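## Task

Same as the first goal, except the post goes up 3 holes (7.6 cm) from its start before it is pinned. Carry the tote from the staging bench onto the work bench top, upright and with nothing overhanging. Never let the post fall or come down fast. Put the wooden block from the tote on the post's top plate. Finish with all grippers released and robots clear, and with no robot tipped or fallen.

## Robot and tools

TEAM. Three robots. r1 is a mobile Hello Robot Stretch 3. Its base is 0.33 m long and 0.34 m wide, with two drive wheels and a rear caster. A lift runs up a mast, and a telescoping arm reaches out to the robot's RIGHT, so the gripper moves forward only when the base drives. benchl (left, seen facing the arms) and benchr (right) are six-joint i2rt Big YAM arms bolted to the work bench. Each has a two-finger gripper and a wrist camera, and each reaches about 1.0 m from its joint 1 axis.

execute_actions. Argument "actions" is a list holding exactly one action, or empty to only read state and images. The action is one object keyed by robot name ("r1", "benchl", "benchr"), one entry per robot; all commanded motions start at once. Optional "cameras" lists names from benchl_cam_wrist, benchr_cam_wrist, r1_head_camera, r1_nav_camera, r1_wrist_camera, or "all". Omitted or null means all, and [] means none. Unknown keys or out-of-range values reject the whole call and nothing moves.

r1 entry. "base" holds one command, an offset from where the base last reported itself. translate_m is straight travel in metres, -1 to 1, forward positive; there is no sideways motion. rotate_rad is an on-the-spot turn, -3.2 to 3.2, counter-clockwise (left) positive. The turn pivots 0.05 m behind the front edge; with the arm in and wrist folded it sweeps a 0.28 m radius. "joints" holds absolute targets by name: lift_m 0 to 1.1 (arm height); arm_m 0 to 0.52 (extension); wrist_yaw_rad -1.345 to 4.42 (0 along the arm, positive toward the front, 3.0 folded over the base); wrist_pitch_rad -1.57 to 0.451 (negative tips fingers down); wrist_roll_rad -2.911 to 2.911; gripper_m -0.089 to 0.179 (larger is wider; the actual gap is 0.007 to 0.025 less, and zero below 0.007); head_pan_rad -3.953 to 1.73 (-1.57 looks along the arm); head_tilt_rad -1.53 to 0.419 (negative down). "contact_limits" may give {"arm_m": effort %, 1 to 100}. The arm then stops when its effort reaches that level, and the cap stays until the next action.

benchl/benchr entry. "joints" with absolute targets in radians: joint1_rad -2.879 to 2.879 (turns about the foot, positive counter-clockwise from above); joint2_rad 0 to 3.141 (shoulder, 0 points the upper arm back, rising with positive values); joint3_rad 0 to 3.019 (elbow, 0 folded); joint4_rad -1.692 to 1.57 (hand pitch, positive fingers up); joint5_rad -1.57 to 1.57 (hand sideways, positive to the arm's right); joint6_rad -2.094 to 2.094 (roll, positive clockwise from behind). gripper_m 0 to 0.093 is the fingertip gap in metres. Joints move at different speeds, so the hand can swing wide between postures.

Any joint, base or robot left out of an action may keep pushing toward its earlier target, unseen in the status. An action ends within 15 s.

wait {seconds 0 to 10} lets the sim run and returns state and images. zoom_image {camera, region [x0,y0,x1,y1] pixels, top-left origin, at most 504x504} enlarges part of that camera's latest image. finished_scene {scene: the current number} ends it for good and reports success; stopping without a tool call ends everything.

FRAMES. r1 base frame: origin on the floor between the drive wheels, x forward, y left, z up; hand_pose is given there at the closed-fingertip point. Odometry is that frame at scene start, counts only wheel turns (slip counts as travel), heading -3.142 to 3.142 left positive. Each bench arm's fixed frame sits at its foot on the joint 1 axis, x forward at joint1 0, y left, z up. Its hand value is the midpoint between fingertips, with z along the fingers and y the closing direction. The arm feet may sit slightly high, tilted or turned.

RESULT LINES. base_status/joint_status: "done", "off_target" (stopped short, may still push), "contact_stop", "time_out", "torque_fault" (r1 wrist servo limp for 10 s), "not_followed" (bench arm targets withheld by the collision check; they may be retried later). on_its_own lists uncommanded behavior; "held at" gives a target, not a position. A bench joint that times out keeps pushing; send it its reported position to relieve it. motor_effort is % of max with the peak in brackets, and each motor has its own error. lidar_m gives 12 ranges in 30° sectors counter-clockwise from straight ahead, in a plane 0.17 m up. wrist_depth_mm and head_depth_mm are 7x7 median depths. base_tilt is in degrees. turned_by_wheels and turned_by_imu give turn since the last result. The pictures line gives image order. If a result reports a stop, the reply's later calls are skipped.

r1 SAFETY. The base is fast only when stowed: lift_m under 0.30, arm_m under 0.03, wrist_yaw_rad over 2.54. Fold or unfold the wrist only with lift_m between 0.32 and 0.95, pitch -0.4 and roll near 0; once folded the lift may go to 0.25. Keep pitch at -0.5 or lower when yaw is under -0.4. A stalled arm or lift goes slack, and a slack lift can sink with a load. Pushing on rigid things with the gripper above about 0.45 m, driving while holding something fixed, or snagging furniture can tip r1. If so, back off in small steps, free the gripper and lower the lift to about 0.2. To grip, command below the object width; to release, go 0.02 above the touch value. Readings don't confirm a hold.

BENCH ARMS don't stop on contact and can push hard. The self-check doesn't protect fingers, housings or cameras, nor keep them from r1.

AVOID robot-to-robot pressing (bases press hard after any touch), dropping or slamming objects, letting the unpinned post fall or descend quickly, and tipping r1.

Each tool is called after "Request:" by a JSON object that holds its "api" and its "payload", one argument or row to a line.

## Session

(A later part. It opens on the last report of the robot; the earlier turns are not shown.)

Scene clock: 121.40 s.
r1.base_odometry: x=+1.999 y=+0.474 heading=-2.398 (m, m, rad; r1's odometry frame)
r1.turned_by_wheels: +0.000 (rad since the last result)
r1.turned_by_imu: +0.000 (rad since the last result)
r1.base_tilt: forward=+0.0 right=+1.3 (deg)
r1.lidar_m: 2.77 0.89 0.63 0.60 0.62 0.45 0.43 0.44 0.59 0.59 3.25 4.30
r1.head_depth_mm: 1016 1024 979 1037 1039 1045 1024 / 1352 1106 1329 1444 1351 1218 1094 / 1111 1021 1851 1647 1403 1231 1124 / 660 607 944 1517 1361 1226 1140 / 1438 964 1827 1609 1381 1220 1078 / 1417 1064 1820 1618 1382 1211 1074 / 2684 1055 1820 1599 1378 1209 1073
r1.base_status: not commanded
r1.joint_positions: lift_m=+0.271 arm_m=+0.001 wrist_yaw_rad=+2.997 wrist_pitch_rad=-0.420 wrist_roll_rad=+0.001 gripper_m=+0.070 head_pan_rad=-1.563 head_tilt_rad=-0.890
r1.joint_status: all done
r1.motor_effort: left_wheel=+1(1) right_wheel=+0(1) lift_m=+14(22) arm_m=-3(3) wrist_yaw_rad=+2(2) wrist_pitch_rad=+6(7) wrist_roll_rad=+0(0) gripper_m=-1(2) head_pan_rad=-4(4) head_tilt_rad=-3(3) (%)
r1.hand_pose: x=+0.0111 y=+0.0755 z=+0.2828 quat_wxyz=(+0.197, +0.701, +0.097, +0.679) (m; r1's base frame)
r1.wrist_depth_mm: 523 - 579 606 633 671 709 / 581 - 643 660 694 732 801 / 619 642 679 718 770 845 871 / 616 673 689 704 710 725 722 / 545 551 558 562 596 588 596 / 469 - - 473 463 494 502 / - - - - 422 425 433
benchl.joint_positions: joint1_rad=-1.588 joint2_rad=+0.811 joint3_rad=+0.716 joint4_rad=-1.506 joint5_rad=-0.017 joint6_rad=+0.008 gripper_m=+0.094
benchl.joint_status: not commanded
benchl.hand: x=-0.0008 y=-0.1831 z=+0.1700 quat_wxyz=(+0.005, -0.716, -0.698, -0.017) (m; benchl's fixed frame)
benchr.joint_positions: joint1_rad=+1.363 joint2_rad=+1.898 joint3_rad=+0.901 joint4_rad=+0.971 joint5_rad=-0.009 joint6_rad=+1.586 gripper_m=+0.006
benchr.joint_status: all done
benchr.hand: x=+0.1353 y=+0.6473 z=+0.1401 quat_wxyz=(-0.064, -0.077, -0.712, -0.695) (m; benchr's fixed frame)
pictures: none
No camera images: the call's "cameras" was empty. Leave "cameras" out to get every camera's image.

Not yet locked; raise more (with q3 to ease binding).

Request:
{"api": "execute_actions", "payload": {
  "actions": [
    {"r1":{"base":{"translate_m":1.0}},"benchr":{"joints":{"joint2_rad":1.76,"joint3_rad":0.95,"joint4_rad":0.97}}}
  ],
  "cameras": []
}}

Request:
{"api": "execute_actions", "payload": {
  "actions": [
    {"benchr":{"joints":{"joint2_rad":1.73}}}
  ],
  "cameras": []
}}

Scene clock: 127.03 s.
r1.base_odometry: x=+1.263 y=-0.203 heading=-2.398 (m, m, rad; r1's odometry frame)
r1.turned_by_wheels: +0.000 (rad since the last result)
r1.turned_by_imu: +0.000 (rad since the last result)
r1.base_tilt: forward=-0.1 right=+1.4 (deg)
r1.lidar_m: 2.96 0.95 0.68 0.64 0.66 0.88 1.43 1.16 1.37 3.12 3.21 3.42
r1.head_depth_mm: 1803 2430 1998 1673 1426 1240 1101 / 2727 2524 1998 1646 1416 1243 1098 / 2752 2471 1974 1634 1410 1225 1126 / 2705 2443 1955 1637 1400 1219 1143 / 2717 2459 1939 1620 1396 1213 1079 / 2694 2409 1938 1610 1388 1212 1075 / 2663 2396 1937 1612 1382 1205 1067
r1.base_status: done
r1.joint_positions: lift_m=+0.271 arm_m=+0.001 wrist_yaw_rad=+2.997 wrist_pitch_rad=-0.420 wrist_roll_rad=+0.001 gripper_m=+0.070 head_pan_rad=-1.563 head_tilt_rad=-0.890
r1.joint_status: not commanded
r1.motor_effort: left_wheel=+0(8) right_wheel=+0(8) lift_m=+14(14) arm_m=-3(3) wrist_yaw_rad=+2(2) wrist_pitch_rad=+6(6) wrist_roll_rad=+0(0) gripper_m=+1(0) head_pan_rad=-4(4) head_tilt_rad=-3(3) (%)
r1.hand_pose: x=+0.0110 y=+0.0755 z=+0.2828 quat_wxyz=(+0.197, +0.701, +0.097, +0.679) (m; r1's base frame)
r1.wrist_depth_mm: 556 - 610 655 676 728 755 / 610 - 673 706 761 788 841 / 646 676 729 792 816 874 891 / 657 667 685 690 695 709 752 / 544 550 559 559 602 594 599 / 479 - - 484 462 490 497 / - - - - 417 428 429
benchl.joint_positions: joint1_rad=-1.588 joint2_rad=+0.811 joint3_rad=+0.716 joint4_rad=-1.506 joint5_rad=-0.017 joint6_rad=+0.008 gripper_m=+0.094
benchl.joint_status: not commanded
benchl.hand: x=-0.0008 y=-0.1831 z=+0.1700 quat_wxyz=(+0.005, -0.716, -0.698, -0.017) (m; benchl's fixed frame)
benchr.joint_positions: joint1_rad=+1.363 joint2_rad=+1.873 joint3_rad=+0.901 joint4_rad=+0.934 joint5_rad=-0.009 joint6_rad=+1.586 gripper_m=+0.006
benchr.joint_status: all done
benchr.hand: x=+0.1352 y=+0.6467 z=+0.1472 quat_wxyz=(-0.063, -0.077, -0.716, -0.691) (m; benchr's fixed frame)
pictures: none
No camera images: the call's "cameras" was empty. Leave "cameras" out to get every camera's image.

Scene clock: 127.60 s.
r1.base_odometry: x=+1.263 y=-0.203 heading=-2.398 (m, m, rad; r1's odometry frame)
r1.turned_by_wheels: +0.000 (rad since the last result)
r1.turned_by_imu: +0.000 (rad since the last result)
r1.base_tilt: forward=-0.1 right=+1.3 (deg)
r1.lidar_m: 2.96 0.95 0.67 0.64 0.66 0.87 1.44 1.16 1.36 3.11 3.19 3.45
r1.head_depth_mm: 1790 2447 2018 1661 1422 1241 1102 / 2742 2495 2003 1663 1416 1241 1092 / 2726 2490 1987 1630 1410 1223 1131 / 2733 2453 1961 1638 1401 1218 1138 / 2685 2427 1957 1625 1388 1214 1079 / 2691 2403 1922 1604 1382 1211 1076 / 2689 2391 1921 1589 1383 1206 1074
r1.base_status: not commanded
r1.joint_positions: lift_m=+0.271 arm_m=+0.001 wrist_yaw_rad=+2.997 wrist_pitch_rad=-0.420 wrist_roll_rad=+0.001 gripper_m=+0.070 head_pan_rad=-1.563 head_tilt_rad=-0.890
r1.joint_status: not commanded
r1.motor_effort: left_wheel=+0(0) right_wheel=+0(0) lift_m=+14(14) arm_m=-3(3) wrist_yaw_rad=+2(1) wrist_pitch_rad=+7(6) wrist_roll_rad=+0(1) gripper_m=+1(1) head_pan_rad=-4(4) head_tilt_rad=-3(3) (%)
r1.hand_pose: x=+0.0110 y=+0.0755 z=+0.2828 quat_wxyz=(+0.197, +0.701, +0.097, +0.679) (m; r1's base frame)
r1.wrist_depth_mm: 554 - 620 647 672 715 752 / 613 - 673 709 740 814 851 / 663 682 731 775 818 884 900 / 647 658 689 699 692 721 748 / 537 552 546 572 605 583 589 / 469 - - 484 465 493 498 / - - - - 419 428 436
benchl.joint_positions: joint1_rad=-1.588 joint2_rad=+0.811 joint3_rad=+0.716 joint4_rad=-1.506 joint5_rad=-0.017 joint6_rad=+0.008 gripper_m=+0.094
benchl.joint_status: not commanded
benchl.hand: x=-0.0008 y=-0.1831 z=+0.1700 quat_wxyz=(+0.005, -0.716, -0.698, -0.017) (m; benchl's fixed frame)
benchr.joint_positions: joint1_rad=+1.363 joint2_rad=+1.856 joint3_rad=+0.901 joint4_rad=+0.921 joint5_rad=-0.009 joint6_rad=+1.586 gripper_m=+0.006
benchr.joint_status: all done
benchr.hand: x=+0.1352 y=+0.6462 z=+0.1549 quat_wxyz=(-0.064, -0.077, -0.715, -0.692) (m; benchr's fixed frame)
pictures: none
No camera images: the call's "cameras" was empty. Leave "cameras" out to get every camera's image.

Request:
{"api": "execute_actions", "payload": {
  "actions": [
    {"r1":{"base":{"rotate_rad":-0.55}},"benchr":{"joints":{"joint2_rad":1.88}}}
  ],
  "cameras": []
}}

Request:
{"api": "execute_actions", "payload": {
  "actions": [
    {"r1":{"base":{"translate_m":1}},"benchr":{"joints":{"joint2_rad":1.92}}}
  ],
  "cameras": []
}}

Request:
{"api": "execute_actions", "payload": {
  "actions": [
    {"r1":{"base":{"translate_m":1}},"benchr":{"joints":{"joint2_rad":1.95}}}
  ],
  "cameras": []
}}

Request:
{"api": "execute_actions", "payload": {
  "actions": [
    {"r1":{"base":{"translate_m":0.5}}}
  ],
  "cameras": []
}}

Request:
{"api": "execute_actions", "payload": {
  "actions": [
    {"r1":{"base":{"rotate_rad":2.12},"joints":{"head_tilt_rad":-0.8}}}
  ],
  "cameras": ["r1_head_camera","r1_nav_camera"]
}}

Scene clock: 131.07 s.
r1.base_odometry: x=+1.263 y=-0.203 heading=-2.948 (m, m, rad; r1's odometry frame)
r1.turned_by_wheels: -0.550 (rad since the last result)
r1.turned_by_imu: -0.549 (rad since the last result)
r1.base_tilt: forward=+0.0 right=+1.3 (deg)
r1.lidar_m: 3.44 2.96 0.99 0.68 0.64 0.66 0.85 1.43 1.16 1.35 3.11 3.17
r1.head_depth_mm: 1441 1624 1799 1610 1420 1244 1102 / 1392 1246 1895 1634 1411 1235 1098 / 1395 1183 1962 1641 1414 1231 1133 / 1461 2217 1952 1630 1402 1221 1142 / 1444 2378 1947 1628 1386 1215 1081 / 1650 2321 1933 1612 1375 1216 1075 / 2730 2379 1918 1598 1373 1206 1076
r1.base_status: done
r1.joint_positions: lift_m=+0.271 arm_m=+0.001 wrist_yaw_rad=+2.997 wrist_pitch_rad=-0.420 wrist_roll_rad=+0.001 gripper_m=+0.070 head_pan_rad=-1.563 head_tilt_rad=-0.890
r1.joint_status: not commanded
r1.motor_effort: left_wheel=+4(11) right_wheel=-4(10) lift_m=+14(14) arm_m=-3(3) wrist_yaw_rad=+2(2) wrist_pitch_rad=+6(6) wrist_roll_rad=+0(1) gripper_m=+1(1) head_pan_rad=-4(4) head_tilt_rad=-3(3) (%)
r1.hand_pose: x=+0.0110 y=+0.0755 z=+0.2828 quat_wxyz=(+0.197, +0.701, +0.097, +0.679) (m; r1's base frame)
r1.wrist_depth_mm: 493 - 683 852 - - - / 528 - 744 952 - - - / 557 617 778 897 909 956 963 / 587 624 685 679 696 732 741 / 541 550 564 569 608 586 600 / 475 - - 472 462 490 503 / - - - - 416 426 425
benchl.joint_positions: joint1_rad=-1.588 joint2_rad=+0.811 joint3_rad=+0.716 joint4_rad=-1.506 joint5_rad=-0.017 joint6_rad=+0.008 gripper_m=+0.094
benchl.joint_status: not commanded
benchl.hand: x=-0.0008 y=-0.1831 z=+0.1700 quat_wxyz=(+0.005, -0.716, -0.698, -0.017) (m; benchl's fixed frame)
benchr.joint_positions: joint1_rad=+1.363 joint2_rad=+1.874 joint3_rad=+0.901 joint4_rad=+0.947 joint5_rad=-0.009 joint6_rad=+1.586 gripper_m=+0.006
benchr.joint_status: all done
benchr.hand: x=+0.1354 y=+0.6468 z=+0.1497 quat_wxyz=(-0.064, -0.077, -0.712, -0.695) (m; benchr's fixed frame)
pictures: none
No camera images: the call's "cameras" was empty. Leave "cameras" out to get every camera's image.

Scene clock: 136.20 s.
r1.base_odometry: x=+0.282 y=-0.396 heading=-2.948 (m, m, rad; r1's odometry frame)
r1.turned_by_wheels: +0.000 (rad since the last result)
r1.turned_by_imu: +0.000 (rad since the last result)
r1.base_tilt: forward=+0.0 right=+1.3 (deg)
r1.lidar_m: 2.43 2.06 1.84 1.28 1.21 1.23 1.60 1.85 1.87 2.43 2.56 2.61
r1.head_depth_mm: 1799 2438 2028 1671 1415 1244 1104 / 2607 2396 1991 1662 1414 1233 1097 / 2854 2507 1977 1641 1410 1228 1125 / 2697 2453 1971 1627 1397 1222 1144 / 2540 2421 1938 1618 1396 1218 1076 / 2377 2399 1939 1619 1380 1202 1079 / 2240 2381 1912 1598 1375 1203 1068
r1.base_status: done
r1.joint_positions: lift_m=+0.271 arm_m=+0.001 wrist_yaw_rad=+2.997 wrist_pitch_rad=-0.420 wrist_roll_rad=+0.001 gripper_m=+0.070 head_pan_rad=-1.563 head_tilt_rad=-0.890
r1.joint_status: not commanded
r1.motor_effort: left_wheel=+4(12) right_wheel=-4(8) lift_m=+14(14) arm_m=-3(3) wrist_yaw_rad=+2(2) wrist_pitch_rad=+6(6) wrist_roll_rad=+0(0) gripper_m=+0(0) head_pan_rad=-3(4) head_tilt_rad=-3(3) (%)
r1.hand_pose: x=+0.0110 y=+0.0755 z=+0.2828 quat_wxyz=(+0.197, +0.701, +0.097, +0.679) (m; r1's base frame)
r1.wrist_depth_mm: 934 - - - - - - / 960 - - - - - - / 833 815 869 879 915 936 959 / 648 664 683 704 708 729 755 / 539 541 566 567 603 580 593 / 471 - - 478 467 493 501 / - - - - 421 433 434
benchl.joint_positions: joint1_rad=-1.588 joint2_rad=+0.811 joint3_rad=+0.716 joint4_rad=-1.506 joint5_rad=-0.017 joint6_rad=+0.008 gripper_m=+0.094
benchl.joint_status: not commanded
benchl.hand: x=-0.0008 y=-0.1831 z=+0.1700 quat_wxyz=(+0.005, -0.716, -0.698, -0.017) (m; benchl's fixed frame)
benchr.joint_positions: joint1_rad=+1.363 joint2_rad=+1.883 joint3_rad=+0.901 joint4_rad=+0.967 joint5_rad=-0.009 joint6_rad=+1.586 gripper_m=+0.006
benchr.joint_status: all done
benchr.hand: x=+0.1354 y=+0.6471 z=+0.1490 quat_wxyz=(-0.064, -0.076, -0.708, -0.699) (m; benchr's fixed frame)
pictures: none
No camera images: the call's "cameras" was empty. Leave "cameras" out to get every camera's image.

Scene clock: 141.33 s.
r1.base_odometry: x=-0.699 y=-0.589 heading=-2.947 (m, m, rad; r1's odometry frame)
r1.turned_by_wheels: +0.000 (rad since the last result)
r1.turned_by_imu: +0.000 (rad since the last result)
r1.base_tilt: forward=-0.1 right=+1.3 (deg)
r1.lidar_m: 1.42 1.66 1.32 1.88 1.77 1.80 2.35 2.67 2.85 2.12 2.00 2.04
r1.head_depth_mm: 2723 2526 2008 1665 1426 1247 1103 / 2499 2509 1996 1640 1402 1237 1093 / 2305 2488 1989 1643 1408 1225 1129 / 2092 2352 1955 1631 1401 1224 1140 / 1991 2255 1943 1625 1401 1214 1079 / 1859 2119 1921 1611 1383 1213 1075 / 1749 1991 1917 1603 1383 1208 1073
r1.base_status: done
r1.joint_positions: lift_m=+0.271 arm_m=+0.001 wrist_yaw_rad=+2.997 wrist_pitch_rad=-0.420 wrist_roll_rad=+0.001 gripper_m=+0.070 head_pan_rad=-1.563 head_tilt_rad=-0.890
r1.joint_status: not commanded
r1.motor_effort: left_wheel=+4(13) right_wheel=-4(8) lift_m=+15(14) arm_m=-3(3) wrist_yaw_rad=+2(2) wrist_pitch_rad=+6(6) wrist_roll_rad=+0(0) gripper_m=-1(0) head_pan_rad=-4(3) head_tilt_rad=-3(3) (%)
r1.hand_pose: x=+0.0109 y=+0.0755 z=+0.2828 quat_wxyz=(+0.197, +0.701, +0.097, +0.679) (m; r1's base frame)
r1.wrist_depth_mm: - - - - - - - / - - - - - - - / 829 818 889 869 931 940 953 / 654 657 675 695 711 725 740 / 543 543 554 570 608 578 591 / 478 - - 482 464 492 497 / - - - - 419 431 435
benchl.joint_positions: joint1_rad=-1.588 joint2_rad=+0.811 joint3_rad=+0.716 joint4_rad=-1.506 joint5_rad=-0.017 joint6_rad=+0.008 gripper_m=+0.094
benchl.joint_status: not commanded
benchl.hand: x=-0.0008 y=-0.1831 z=+0.1700 quat_wxyz=(+0.005, -0.716, -0.698, -0.017) (m; benchl's fixed frame)
benchr.joint_positions: joint1_rad=+1.363 joint2_rad=+1.890 joint3_rad=+0.901 joint4_rad=+0.983 joint5_rad=-0.009 joint6_rad=+1.586 gripper_m=+0.006
benchr.joint_status: all done
benchr.hand: x=+0.1355 y=+0.6472 z=+0.1481 quat_wxyz=(-0.065, -0.076, -0.705, -0.702) (m; benchr's fixed frame)
pictures: none
No camera images: the call's "cameras" was empty. Leave "cameras" out to get every camera's image.

Scene clock: 144.87 s.
r1.base_odometry: x=-1.190 y=-0.685 heading=-2.947 (m, m, rad; r1's odometry frame)
r1.turned_by_wheels: +0.000 (rad since the last result)
r1.turned_by_imu: +0.000 (rad since the last result)
r1.base_tilt: forward=-0.1 right=+1.4 (deg)
r1.lidar_m: 0.92 1.24 1.17 1.12 2.05 2.09 2.72 3.11 2.63 1.82 1.72 1.75
r1.head_depth_mm: 2316 2511 2013 1666 1423 1242 1095 / 2121 2394 1977 1655 1418 1234 1092 / 1964 2252 1969 1640 1407 1230 1125 / 1835 2157 1974 1642 1400 1220 1138 / 1695 1965 1954 1622 1393 1215 1082 / 1601 1835 1941 1614 1390 1212 1080 / 1504 1706 1873 1602 1375 1202 1078
r1.base_status: done
r1.joint_positions: lift_m=+0.271 arm_m=+0.001 wrist_yaw_rad=+2.998 wrist_pitch_rad=-0.420 wrist_roll_rad=+0.001 gripper_m=+0.070 head_pan_rad=-1.563 head_tilt_rad=-0.890
r1.joint_status: not commanded
r1.motor_effort: left_wheel=+4(13) right_wheel=-4(8) lift_m=+15(14) arm_m=-3(3) wrist_yaw_rad=+2(1) wrist_pitch_rad=+6(6) wrist_roll_rad=+0(1) gripper_m=+0(0) head_pan_rad=-3(4) head_tilt_rad=-3(3) (%)
r1.hand_pose: x=+0.0109 y=+0.0755 z=+0.2828 quat_wxyz=(+0.197, +0.700, +0.097, +0.679) (m; r1's base frame)
r1.wrist_depth_mm: - - - - - - 958 / - - - - - - - / 823 816 880 878 915 948 965 / 656 653 681 702 716 717 748 / 532 551 565 558 609 578 592 / 475 - - 479 459 493 504 / - - - - 427 426 429
benchl.joint_positions: joint1_rad=-1.588 joint2_rad=+0.811 joint3_rad=+0.716 joint4_rad=-1.506 joint5_rad=-0.017 joint6_rad=+0.008 gripper_m=+0.094
benchl.joint_status: not commanded
benchl.hand: x=-0.0008 y=-0.1831 z=+0.1700 quat_wxyz=(+0.005, -0.716, -0.698, -0.017) (m; benchl's fixed frame)
benchr.joint_positions: joint1_rad=+1.363 joint2_rad=+1.890 joint3_rad=+0.901 joint4_rad=+0.983 joint5_rad=-0.009 joint6_rad=+1.586 gripper_m=+0.006
benchr.joint_status: not commanded
benchr.hand: x=+0.1355 y=+0.6472 z=+0.1481 quat_wxyz=(-0.065, -0.076, -0.705, -0.702) (m; benchr's fixed frame)
pictures: none
No camera images: the call's "cameras" was empty. Leave "cameras" out to get every camera's image.

Scene clock: 147.53 s.
r1.base_odometry: x=-1.190 y=-0.685 heading=-0.827 (m, m, rad; r1's odometry frame)
r1.turned_by_wheels: +2.120 (rad since the last result)
r1.turned_by_imu: +2.119 (rad since the last result)
r1.base_tilt: forward=+0.0 right=+1.3 (deg)
r1.lidar_m: 2.05 2.10 2.81 3.12 2.52 1.80 1.71 1.76 0.92 1.24 1.12 1.11
r1.head_depth_mm: 1060 1194 1007 799 1463 1268 1118 / 1056 1187 997 790 1413 1274 1114 / 1054 1186 989 783 1444 1269 1113 / 1047 1171 945 742 1445 1270 1123 / 1042 1170 899 734 1428 1258 1110 / 1036 1160 815 730 1424 1255 1091 / 1031 1157 878 727 1417 1245 1090
r1.base_status: done
r1.joint_positions: lift_m=+0.271 arm_m=+0.001 wrist_yaw_rad=+2.998 wrist_pitch_rad=-0.420 wrist_roll_rad=+0.001 gripper_m=+0.070 head_pan_rad=-1.564 head_tilt_rad=-0.803
r1.joint_status: all done
r1.motor_effort: left_wheel=-3(10) right_wheel=+3(12) lift_m=+14(14) arm_m=-3(3) wrist_yaw_rad=+2(2) wrist_pitch_rad=+6(6) wrist_roll_rad=+0(0) gripper_m=+2(0) head_pan_rad=-4(4) head_tilt_rad=+1(10) (%)
r1.hand_pose: x=+0.0109 y=+0.0755 z=+0.2828 quat_wxyz=(+0.197, +0.701, +0.097, +0.679) (m; r1's base frame)
r1.wrist_depth_mm: - - - - - - - / - - - - - - - / 840 816 858 921 913 940 950 / 669 672 694 698 705 729 739 / 550 550 568 584 599 584 597 / 474 - - 476 468 502 494 / - - - - 420 432 425
benchl.joint_positions: joint1_rad=-1.588 joint2_rad=+0.811 joint3_rad=+0.716 joint4_rad=-1.506 joint5_rad=-0.017 joint6_rad=+0.008 gripper_m=+0.094
benchl.joint_status: not commanded
benchl.hand: x=-0.0008 y=-0.1831 z=+0.1700 quat_wxyz=(+0.005, -0.716, -0.698, -0.017) (m; benchl's fixed frame)
benchr.joint_positions: joint1_rad=+1.363 joint2_rad=+1.890 joint3_rad=+0.901 joint4_rad=+0.983 joint5_rad=-0.009 joint6_rad=+1.586 gripper_m=+0.006
benchr.joint_status: not commanded
benchr.hand: x=+0.1355 y=+0.6472 z=+0.1481 quat_wxyz=(-0.065, -0.076, -0.705, -0.702) (m; benchr's fixed frame)
pictures: r1_head_camera (sideways: a quarter turn clockwise sets it upright), r1_nav_camera (sideways: a quarter turn counterclockwise sets it upright)
camera_calibration (this result's frames):
r1_head_camera: T_world_to_cam=[[-0.0275167, 0.717906, -0.695596, 0.922766], [0.998786, -0.00869248, -0.0484817, 0.0614477], [-0.0408518, -0.696086, -0.716795, 0.885578], [0, 0, 0, 1]] pos_world=[0.000195795, -0.0454864, 1.27963]
r1_nav_camera: T_world_to_cam=[[-0.0409488, -0.734712, 0.677142, -0.831865], [-0.999046, 0.0404186, -0.0165602, 0.076729], [-0.0152021, -0.677174, -0.735666, 0.914247], [0, 0, 0, 1]] pos_world=[0.0564904, 0.00482159, 1.23714]
Images, in order (width x height): r1_head_camera 896x504, r1_nav_camera 672x504.

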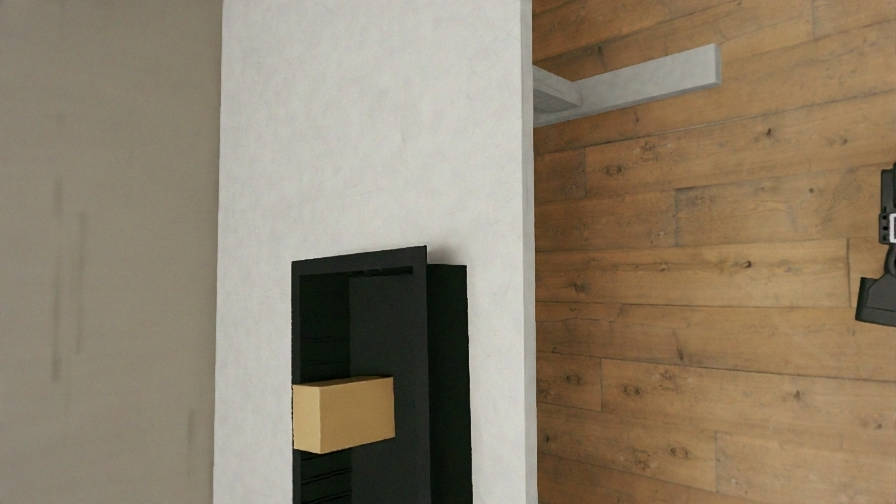

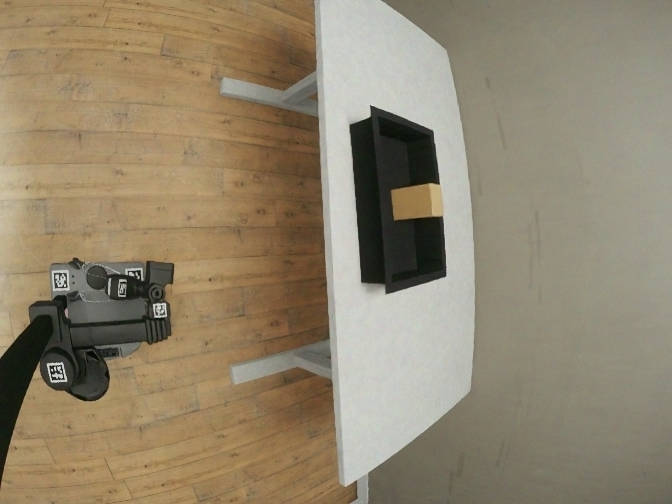

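Request:
{"api": "execute_actions", "payload": {
  "actions": [
    {"r1":{"base":{"translate_m":0.17},"joints":{"lift_m":0.6}},"benchr":{"joints":{"joint2_rad":1.89,"gripper_m":0.06}}}
  ],
  "cameras": []
}}

Request:
{"api": "execute_actions", "payload": {
  "actions": [
    {"r1":{"joints":{"wrist_yaw_rad":0,"wrist_pitch_rad":-0.6,"gripper_m":0.09}},"benchr":{"joints":{"joint2_rad":1.78,"joint3_rad":0.62,"joint4_rad":1.15}}}
  ],
  "cameras": []
}}

Request:
{"api": "execute_actions", "payload": {
  "actions": [
    {"r1":{"joints":{"wrist_pitch_rad":-1.5,"wrist_roll_rad":1.57,"lift_m":1.0}},"benchr":{"joints":{"joint2_rad":0.8,"joint3_rad":0.7,"joint4_rad":-1.2,"joint6_rad":0}}}
  ],
  "cameras": []
}}

Request:
{"api": "execute_actions", "payload": {
  "actions": [
    {"r1":{"joints":{"arm_m":0.41}}}
  ],
  "cameras": ["r1_head_camera","r1_wrist_camera"]
}}

Scene clock: 152.97 s.
r1.base_odometry: x=-1.074 y=-0.810 heading=-0.828 (m, m, rad; r1's odometry frame)
r1.turned_by_wheels: +0.000 (rad since the last result)
r1.turned_by_imu: +0.000 (rad since the last result)
r1.base_tilt: forward=+0.0 right=+1.3 (deg)
r1.lidar_m: 1.87 1.93 2.58 3.11 2.77 1.98 1.88 1.83 1.01 1.24 1.00 1.70
r1.head_depth_mm: 1055 1189 1005 797 1418 1279 1112 / 1048 1188 995 749 1455 1274 1166 / 1047 1173 903 743 1447 1270 - / 1042 1173 875 741 1441 1260 1151 / 1034 1164 871 732 1405 1260 1048 / 1031 1157 874 724 1398 1252 1094 / 1031 1151 954 728 1393 1245 1096
r1.base_status: done
r1.joint_positions: lift_m=+0.599 arm_m=+0.001 wrist_yaw_rad=+2.998 wrist_pitch_rad=-0.420 wrist_roll_rad=+0.001 gripper_m=+0.070 head_pan_rad=-1.564 head_tilt_rad=-0.803
r1.joint_status: all done
r1.motor_effort: left_wheel=-3(11) right_wheel=+4(9) lift_m=+38(40) arm_m=-3(3) wrist_yaw_rad=+1(2) wrist_pitch_rad=+6(6) wrist_roll_rad=-1(0) gripper_m=+0(0) head_pan_rad=-3(4) head_tilt_rad=+1(1) (%)
r1.hand_pose: x=+0.0109 y=+0.0755 z=+0.6117 quat_wxyz=(+0.197, +0.701, +0.097, +0.679) (m; r1's base frame)
r1.wrist_depth_mm: - - - - - - - / - - - - - - - / - - - - - - - / - - - - - - - / 966 977 - - - - - / 843 856 873 891 860 892 915 / 728 741 757 763 756 769 784
benchl.joint_positions: joint1_rad=-1.588 joint2_rad=+0.811 joint3_rad=+0.716 joint4_rad=-1.506 joint5_rad=-0.017 joint6_rad=+0.008 gripper_m=+0.094
benchl.joint_status: not commanded
benchl.hand: x=-0.0008 y=-0.1831 z=+0.1700 quat_wxyz=(+0.005, -0.716, -0.698, -0.017) (m; benchl's fixed frame)
benchr.joint_positions: joint1_rad=+1.362 joint2_rad=+1.875 joint3_rad=+0.901 joint4_rad=+0.983 joint5_rad=-0.007 joint6_rad=+1.580 gripper_m=+0.060
benchr.joint_status: all done
benchr.hand: x=+0.1362 y=+0.6467 z=+0.1574 quat_wxyz=(-0.068, -0.074, -0.700, -0.707) (m; benchr's fixed frame)
pictures: none
No camera images: the call's "cameras" was empty. Leave "cameras" out to get every camera's image.

Scene clock: 155.47 s.
r1.base_odometry: x=-1.074 y=-0.810 heading=-0.828 (m, m, rad; r1's odometry frame)
r1.turned_by_wheels: +0.000 (rad since the last result)
r1.turned_by_imu: +0.000 (rad since the last result)
r1.base_tilt: forward=-0.1 right=+1.3 (deg)
r1.lidar_m: 1.87 1.93 2.57 3.12 2.77 1.98 1.88 1.83 1.01 1.24 1.00 1.70
r1.head_depth_mm: 1059 1186 999 797 1417 1278 1116 / 1050 1178 994 750 1456 1275 1169 / 1045 1175 903 744 1448 1274 - / 1044 1168 870 739 1442 1295 - / 1034 1166 869 734 1405 1254 1104 / 1027 1162 872 724 1395 1250 1097 / 1024 1154 951 727 1386 1243 1092
r1.base_status: not commanded
r1.joint_positions: lift_m=+0.599 arm_m=+0.001 wrist_yaw_rad=+0.004 wrist_pitch_rad=-0.610 wrist_roll_rad=+0.001 gripper_m=+0.090 head_pan_rad=-1.564 head_tilt_rad=-0.803
r1.joint_status: all done
r1.motor_effort: left_wheel=-3(3) right_wheel=+4(4) lift_m=+37(37) arm_m=-3(3) wrist_yaw_rad=-3(4) wrist_pitch_rad=+3(5) wrist_roll_rad=-1(0) gripper_m=+0(74) head_pan_rad=-4(3) head_tilt_rad=+1(1) (%)
r1.hand_pose: x=-0.0208 y=-0.3426 z=+0.5716 quat_wxyz=(+0.675, +0.213, -0.674, -0.211) (m; r1's base frame)
r1.wrist_depth_mm: 967 985 966 968 960 997 979 / - - - - - - 687 / - - - - - - - / 865 979 959 995 - 969 - / 797 840 850 864 890 871 899 / 726 729 725 763 755 776 776 / 664 657 669 682 691 707 691
benchl.joint_positions: joint1_rad=-1.588 joint2_rad=+0.811 joint3_rad=+0.716 joint4_rad=-1.506 joint5_rad=-0.017 joint6_rad=+0.008 gripper_m=+0.094
benchl.joint_status: not commanded
benchl.hand: x=-0.0008 y=-0.1831 z=+0.1700 quat_wxyz=(+0.005, -0.716, -0.698, -0.017) (m; benchl's fixed frame)
benchr.joint_positions: joint1_rad=+1.362 joint2_rad=+1.779 joint3_rad=+0.626 joint4_rad=+1.136 joint5_rad=-0.007 joint6_rad=+1.579 gripper_m=+0.060
benchr.joint_status: all done
benchr.hand: x=+0.1168 y=+0.5553 z=+0.1332 quat_wxyz=(-0.068, -0.075, -0.709, -0.698) (m; benchr's fixed frame)
pictures: none
No camera images: the call's "cameras" was empty. Leave "cameras" out to get every camera's image.

Scene clock: 159.93 s.
r1.base_odometry: x=-1.074 y=-0.810 heading=-0.828 (m, m, rad; r1's odometry frame)
r1.turned_by_wheels: +0.000 (rad since the last result)
r1.turned_by_imu: +0.000 (rad since the last result)
r1.base_tilt: forward=-0.1 right=+1.3 (deg)
r1.lidar_m: 1.88 1.93 2.58 3.10 2.78 1.97 1.89 1.82 1.01 1.24 1.00 1.70
r1.head_depth_mm: 1053 1191 - - - - 1099 / 1050 1187 1074 - - - 1113 / 1046 1174 1066 - - - 1094 / 1041 1176 857 737 1447 - 1086 / 1035 1162 870 732 1395 - 1091 / 1031 1161 875 724 1392 1252 1100 / 1025 1149 952 727 1384 1245 1089
r1.base_status: not commanded
r1.joint_positions: lift_m=+0.999 arm_m=+0.001 wrist_yaw_rad=+0.003 wrist_pitch_rad=-1.492 wrist_roll_rad=+1.565 gripper_m=+0.090 head_pan_rad=-1.564 head_tilt_rad=-0.803
r1.joint_status: all done
r1.motor_effort: left_wheel=-3(3) right_wheel=+4(3) lift_m=+37(39) arm_m=-4(3) wrist_yaw_rad=-3(3) wrist_pitch_rad=-2(2) wrist_roll_rad=+2(2) gripper_m=+0(1) head_pan_rad=-4(4) head_tilt_rad=+1(1) (%)
r1.hand_pose: x=-0.0216 y=-0.1423 z=+0.8807 quat_wxyz=(+0.003, +0.003, -0.734, -0.679) (m; r1's base frame)
r1.wrist_depth_mm: - 992 992 980 958 999 964 / - - - - - - 967 / - - - - - - 997 / - - - - - - - / - - - - - - - / - - - - - - - / 391 - - - - - -
benchl.joint_positions: joint1_rad=-1.588 joint2_rad=+0.811 joint3_rad=+0.716 joint4_rad=-1.506 joint5_rad=-0.017 joint6_rad=+0.008 gripper_m=+0.094
benchl.joint_status: not commanded
benchl.hand: x=-0.0008 y=-0.1831 z=+0.1700 quat_wxyz=(+0.005, -0.716, -0.698, -0.017) (m; benchl's fixed frame)
benchr.joint_positions: joint1_rad=+1.362 joint2_rad=+0.802 joint3_rad=+0.664 joint4_rad=-1.192 joint5_rad=-0.007 joint6_rad=+0.012 gripper_m=+0.060
benchr.joint_status: all done
benchr.hand: x=+0.0499 y=+0.2392 z=+0.1587 quat_wxyz=(-0.091, +0.621, -0.775, -0.079) (m; benchr's fixed frame)
pictures: none
No camera images: the call's "cameras" was empty. Leave "cameras" out to get every camera's image.

Scene clock: 164.13 s.
r1.base_odometry: x=-1.074 y=-0.810 heading=-0.828 (m, m, rad; r1's odometry frame)
r1.turned_by_wheels: +0.000 (rad since the last result)
r1.turned_by_imu: +0.000 (rad since the last result)
r1.base_tilt: forward=+0.0 right=+1.4 (deg)
r1.lidar_m: 1.88 1.93 2.58 3.11 2.78 1.98 1.89 1.82 1.01 1.24 1.00 1.70
r1.head_depth_mm: - 1214 1001 797 1429 1281 1119 / 1077 1184 993 750 1457 1272 1114 / - 1157 899 744 1450 1268 1113 / 1036 - 871 725 1435 1266 1110 / 1037 1169 869 733 1397 1255 1103 / 1034 1159 876 723 1393 1251 1095 / 1025 1151 950 727 1390 1242 1101
r1.base_status: not commanded
r1.joint_positions: lift_m=+0.999 arm_m=+0.410 wrist_yaw_rad=+0.001 wrist_pitch_rad=-1.493 wrist_roll_rad=+1.567 gripper_m=+0.090 head_pan_rad=-1.564 head_tilt_rad=-0.803
r1.joint_status: all done
r1.motor_effort: left_wheel=-3(4) right_wheel=+3(3) lift_m=+37(37) arm_m=+3(2) wrist_yaw_rad=-1(3) wrist_pitch_rad=-2(3) wrist_roll_rad=+2(2) gripper_m=+0(0) head_pan_rad=-4(3) head_tilt_rad=+1(1) (%)
r1.hand_pose: x=-0.0215 y=-0.5503 z=+0.8807 quat_wxyz=(+0.002, +0.002, -0.734, -0.679) (m; r1's base frame)
r1.wrist_depth_mm: 285 300 299 292 941 983 963 / 299 310 310 305 996 - 978 / 297 317 317 313 - - - / 269 293 325 322 - - - / 214 239 337 331 342 - - / 224 223 352 348 354 - - / 289 366 362 363 - - -
benchl.joint_positions: joint1_rad=-1.588 joint2_rad=+0.811 joint3_rad=+0.716 joint4_rad=-1.506 joint5_rad=-0.017 joint6_rad=+0.008 gripper_m=+0.094
benchl.joint_status: not commanded
benchl.hand: x=-0.0008 y=-0.1831 z=+0.1700 quat_wxyz=(+0.005, -0.716, -0.698, -0.017) (m; benchl's fixed frame)
benchr.joint_positions: joint1_rad=+1.362 joint2_rad=+0.802 joint3_rad=+0.664 joint4_rad=-1.192 joint5_rad=-0.007 joint6_rad=+0.012 gripper_m=+0.060
benchr.joint_status: not commanded
benchr.hand: x=+0.0499 y=+0.2392 z=+0.1587 quat_wxyz=(-0.091, +0.621, -0.775, -0.079) (m; benchr's fixed frame)
pictures: r1_head_camera (sideways: a quarter turn clockwise sets it upright), r1_wrist_camera
camera_calibration (this result's frames):
r1_head_camera: T_world_to_cam=[[-0.027509, 0.717906, -0.695596, 0.922766], [0.998786, -0.0087032, -0.0484817, 0.0614477], [-0.0408592, -0.696086, -0.716795, 0.885578], [0, 0, 0, 1]] pos_world=[0.000195307, -0.0454864, 1.27963]
r1_wrist_camera: T_world_to_cam=[[-0.0469091, 0.997043, -0.0608746, 0.598322], [0.979796, 0.0577879, 0.191471, -0.0853315], [0.194422, -0.0506629, -0.979609, 1.00502], [0, 0, 0, 1]] pos_world=[-0.0837242, -0.540704, 1.03729]
Images, in order (width x height): r1_head_camera 896x504, r1_wrist_camera 644x364.

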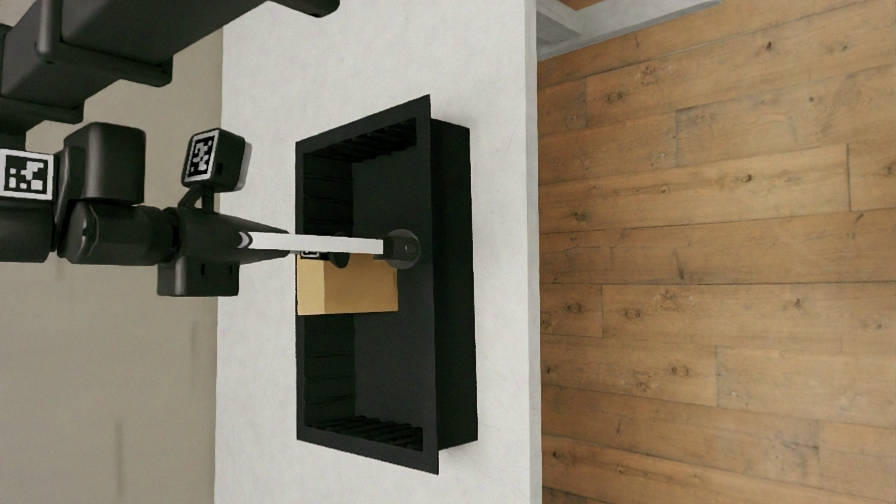

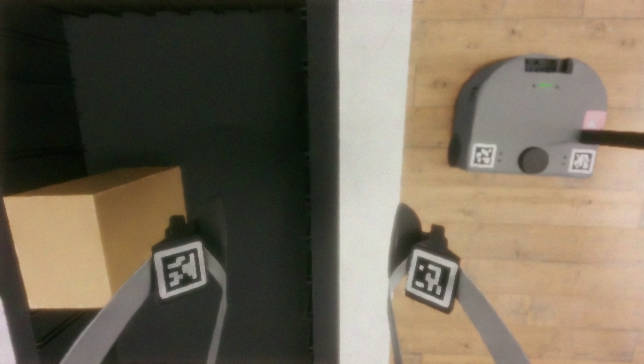

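Request:
{"api": "execute_actions", "payload": {
  "actions": [
    {"r1":{"base":{"translate_m":0.028},"joints":{"lift_m":0.88,"arm_m":0.403}}}
  ],
  "cameras": ["r1_wrist_camera"]
}}

Request:
{"api": "execute_actions", "payload": {
  "actions": [
    {"r1":{"joints":{"gripper_m":-0.04}}}
  ],
  "cameras": []
}}

Request:
{"api": "execute_actions", "payload": {
  "actions": [
    {"r1":{"joints":{"lift_m":1.09,"wrist_pitch_rad":-1.2}}}
  ],
  "cameras": ["r1_head_camera","r1_wrist_camera"]
}}

Scene clock: 167.60 s.
r1.base_odometry: x=-1.056 y=-0.831 heading=-0.828 (m, m, rad; r1's odometry frame)
r1.turned_by_wheels: +0.000 (rad since the last result)
r1.turned_by_imu: +0.000 (rad since the last result)
r1.base_tilt: forward=-0.1 right=+1.3 (deg)
r1.lidar_m: 1.85 1.90 2.53 3.11 2.81 2.00 1.91 1.83 1.02 1.24 0.98 1.69
r1.head_depth_mm: 1052 1187 1082 - - 1282 1103 / 1046 1156 - 746 1454 1278 1118 / 1043 - 883 743 1442 1272 1112 / 1041 1150 - 736 1411 1266 1105 / 1041 1163 880 734 1403 1260 1103 / 1029 1161 872 720 1389 1253 1097 / 1023 1150 952 747 1388 1248 1097
r1.base_status: done
r1.joint_positions: lift_m=+0.881 arm_m=+0.403 wrist_yaw_rad=+0.001 wrist_pitch_rad=-1.493 wrist_roll_rad=+1.567 gripper_m=+0.090 head_pan_rad=-1.564 head_tilt_rad=-0.803
r1.joint_status: all done
r1.motor_effort: left_wheel=-3(5) right_wheel=+3(8) lift_m=+13(37) arm_m=-4(4) wrist_yaw_rad=-1(1) wrist_pitch_rad=-2(2) wrist_roll_rad=+1(2) gripper_m=+0(0) head_pan_rad=-4(4) head_tilt_rad=+1(1) (%)
r1.hand_pose: x=-0.0215 y=-0.5439 z=+0.7620 quat_wxyz=(+0.002, +0.002, -0.734, -0.679) (m; r1's base frame)
r1.wrist_depth_mm: 189 187 184 105 184 858 832 / 194 193 190 108 191 896 - / 201 199 197 111 197 - - / 192 206 202 116 204 964 929 / 191 213 211 119 212 951 973 / 200 222 219 124 218 986 988 / 231 230 227 128 227 - -
benchl.joint_positions: joint1_rad=-1.588 joint2_rad=+0.811 joint3_rad=+0.716 joint4_rad=-1.506 joint5_rad=-0.017 joint6_rad=+0.008 gripper_m=+0.094
benchl.joint_status: not commanded
benchl.hand: x=-0.0008 y=-0.1831 z=+0.1700 quat_wxyz=(+0.005, -0.716, -0.698, -0.017) (m; benchl's fixed frame)
benchr.joint_positions: joint1_rad=+1.362 joint2_rad=+0.802 joint3_rad=+0.664 joint4_rad=-1.192 joint5_rad=-0.007 joint6_rad=+0.012 gripper_m=+0.060
benchr.joint_status: not commanded
benchr.hand: x=+0.0499 y=+0.2392 z=+0.1587 quat_wxyz=(-0.091, +0.621, -0.775, -0.079) (m; benchr's fixed frame)
pictures: r1_wrist_camera
camera_calibration (this result's frames):
r1_wrist_camera: T_world_to_cam=[[-0.0469086, 0.997058, -0.0606193, 0.584548], [0.979796, 0.0577384, 0.191485, -0.0629944], [0.194422, -0.0504123, -0.979622, 0.889129], [0, 0, 0, 1]] pos_world=[-0.0837242, -0.534368, 0.918508]
Images, in order (width x height): r1_wrist_camera 644x364.

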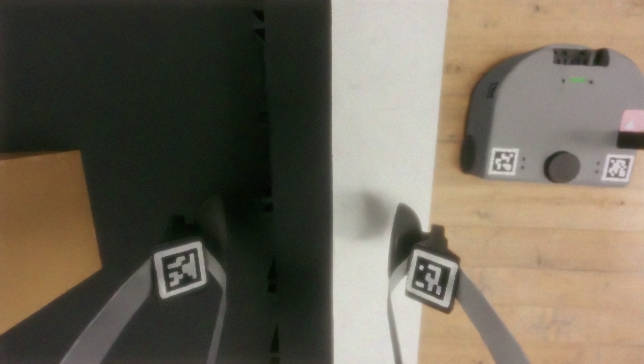

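Scene clock: 169.40 s.
r1.base_odometry: x=-1.056 y=-0.831 heading=-0.828 (m, m, rad; r1's odometry frame)
r1.turned_by_wheels: +0.000 (rad since the last result)
r1.turned_by_imu: +0.000 (rad since the last result)
r1.base_tilt: forward=+0.0 right=+1.4 (deg)
r1.lidar_m: 1.85 1.90 2.54 3.09 2.81 2.00 1.91 1.82 1.03 1.24 0.99 1.70
r1.head_depth_mm: 1054 1185 1081 - - 1280 1100 / 1047 1158 - 746 1454 1277 1115 / 1045 - 883 744 1445 1271 1110 / 1038 1141 - 737 1408 1259 1104 / 1037 1159 884 731 1402 1254 1098 / 1032 1162 872 723 1394 1259 1095 / 1026 1156 955 744 1380 1242 1091
r1.base_status: not commanded
r1.joint_positions: lift_m=+0.881 arm_m=+0.403 wrist_yaw_rad=+0.001 wrist_pitch_rad=-1.486 wrist_roll_rad=+1.567 gripper_m=-0.039 head_pan_rad=-1.564 head_tilt_rad=-0.803
r1.joint_status: all done
r1.motor_effort: left_wheel=-3(3) right_wheel=+4(3) lift_m=+14(14) arm_m=-3(3) wrist_yaw_rad=-1(2) wrist_pitch_rad=-4(5) wrist_roll_rad=+1(2) gripper_m=-27(99) head_pan_rad=-4(4) head_tilt_rad=+1(1) (%)
r1.hand_pose: x=-0.0215 y=-0.5457 z=+0.7619 quat_wxyz=(+0.002, +0.002, -0.736, -0.677) (m; r1's base frame)
r1.wrist_depth_mm: 190 189 186 105 185 843 840 / 197 194 191 108 191 864 - / 202 201 198 111 197 - - / 189 207 205 115 205 957 922 / 189 213 213 118 210 949 955 / 192 223 222 122 996 - 975 / 235 233 227 129 226 - -
benchl.joint_positions: joint1_rad=-1.588 joint2_rad=+0.811 joint3_rad=+0.716 joint4_rad=-1.506 joint5_rad=-0.017 joint6_rad=+0.008 gripper_m=+0.094
benchl.joint_status: not commanded
benchl.hand: x=-0.0008 y=-0.1831 z=+0.1700 quat_wxyz=(+0.005, -0.716, -0.698, -0.017) (m; benchl's fixed frame)
benchr.joint_positions: joint1_rad=+1.362 joint2_rad=+0.802 joint3_rad=+0.664 joint4_rad=-1.192 joint5_rad=-0.007 joint6_rad=+0.012 gripper_m=+0.060
benchr.joint_status: not commanded
benchr.hand: x=+0.0499 y=+0.2392 z=+0.1587 quat_wxyz=(-0.091, +0.621, -0.775, -0.079) (m; benchr's fixed frame)
pictures: none
No camera images: the call's "cameras" was empty. Leave "cameras" out to get every camera's image.

Scene clock: 172.13 s.
r1.base_odometry: x=-1.056 y=-0.831 heading=-0.828 (m, m, rad; r1's odometry frame)
r1.turned_by_wheels: +0.000 (rad since the last result)
r1.turned_by_imu: +0.000 (rad since the last result)
r1.base_tilt: forward=-0.1 right=+1.3 (deg)
r1.lidar_m: 1.85 1.90 2.54 3.09 2.82 2.01 1.91 1.83 1.03 1.24 0.98 1.70
r1.head_depth_mm: 1050 1184 998 796 1425 1279 1121 / 1030 1153 634 792 1455 1277 1113 / 1014 1150 624 785 1449 1262 1113 / - 1123 751 781 1404 1259 1111 / 1032 1137 613 776 1401 1258 1101 / 1031 1132 607 771 1390 1249 1095 / 1025 1155 921 768 1387 1246 1092
r1.base_status: not commanded
r1.joint_positions: lift_m=+1.089 arm_m=+0.403 wrist_yaw_rad=+0.001 wrist_pitch_rad=-1.249 wrist_roll_rad=+1.569 gripper_m=-0.027 head_pan_rad=-1.564 head_tilt_rad=-0.803
r1.joint_status: all done
r1.on_its_own: gripper_m is held at -0.028, not at your -0.040, by its stall guard, which is not easing now
r1.motor_effort: left_wheel=-3(4) right_wheel=+3(5) lift_m=+42(43) arm_m=-1(3) wrist_yaw_rad=-1(1) wrist_pitch_rad=+15(16) wrist_roll_rad=+1(1) gripper_m=-22(27) head_pan_rad=-3(3) head_tilt_rad=+1(1) (%)
r1.hand_pose: x=-0.0215 y=-0.6060 z=+0.9771 quat_wxyz=(+0.002, +0.001, -0.811, -0.585) (m; r1's base frame)
r1.wrist_depth_mm: 503 299 267 123 363 354 903 / 526 305 280 129 374 935 937 / 545 299 286 158 378 983 - / 572 221 275 162 397 - 974 / 599 224 272 138 404 - 992 / 614 333 371 146 415 - - / 641 349 354 188 439 - -
benchl.joint_positions: joint1_rad=-1.588 joint2_rad=+0.811 joint3_rad=+0.716 joint4_rad=-1.506 joint5_rad=-0.017 joint6_rad=+0.008 gripper_m=+0.094
benchl.joint_status: not commanded
benchl.hand: x=-0.0008 y=-0.1831 z=+0.1700 quat_wxyz=(+0.005, -0.716, -0.698, -0.017) (m; benchl's fixed frame)
benchr.joint_positions: joint1_rad=+1.362 joint2_rad=+0.802 joint3_rad=+0.664 joint4_rad=-1.192 joint5_rad=-0.007 joint6_rad=+0.012 gripper_m=+0.060
benchr.joint_status: not commanded
benchr.hand: x=+0.0499 y=+0.2392 z=+0.1587 quat_wxyz=(-0.091, +0.621, -0.775, -0.079) (m; benchr's fixed frame)
pictures: r1_head_camera (sideways: a quarter turn clockwise sets it upright), r1_wrist_camera
camera_calibration (this result's frames):
r1_head_camera: T_world_to_cam=[[-0.0275086, 0.71783, -0.695674, 0.922867], [0.998786, -0.00870834, -0.04848, 0.0614454], [-0.0408586, -0.696163, -0.71672, 0.88548], [0, 0, 0, 1]] pos_world=[0.00019533, -0.0454888, 1.27963]
r1_wrist_camera: T_world_to_cam=[[-0.0452267, 0.952952, -0.299729, 0.866383], [0.979791, 0.100835, 0.172749, -0.0562738], [0.194845, -0.285859, -0.938254, 0.913614], [0, 0, 0, 1]] pos_world=[-0.0836925, -0.558783, 1.1266]
Images, in order (width x height): r1_head_camera 896x504, r1_wrist_camera 644x364.

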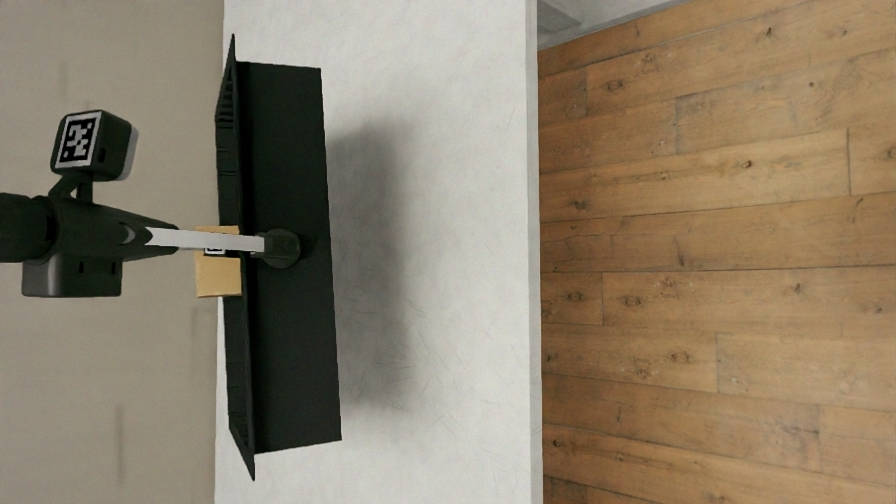

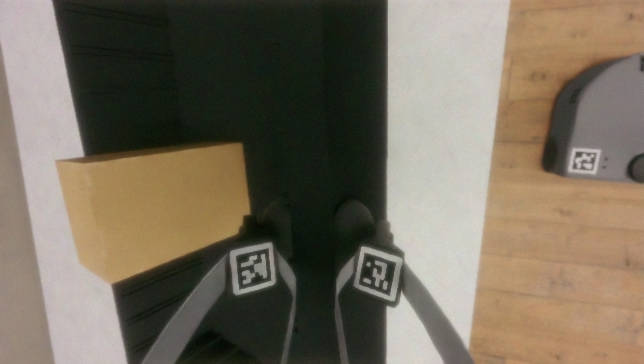

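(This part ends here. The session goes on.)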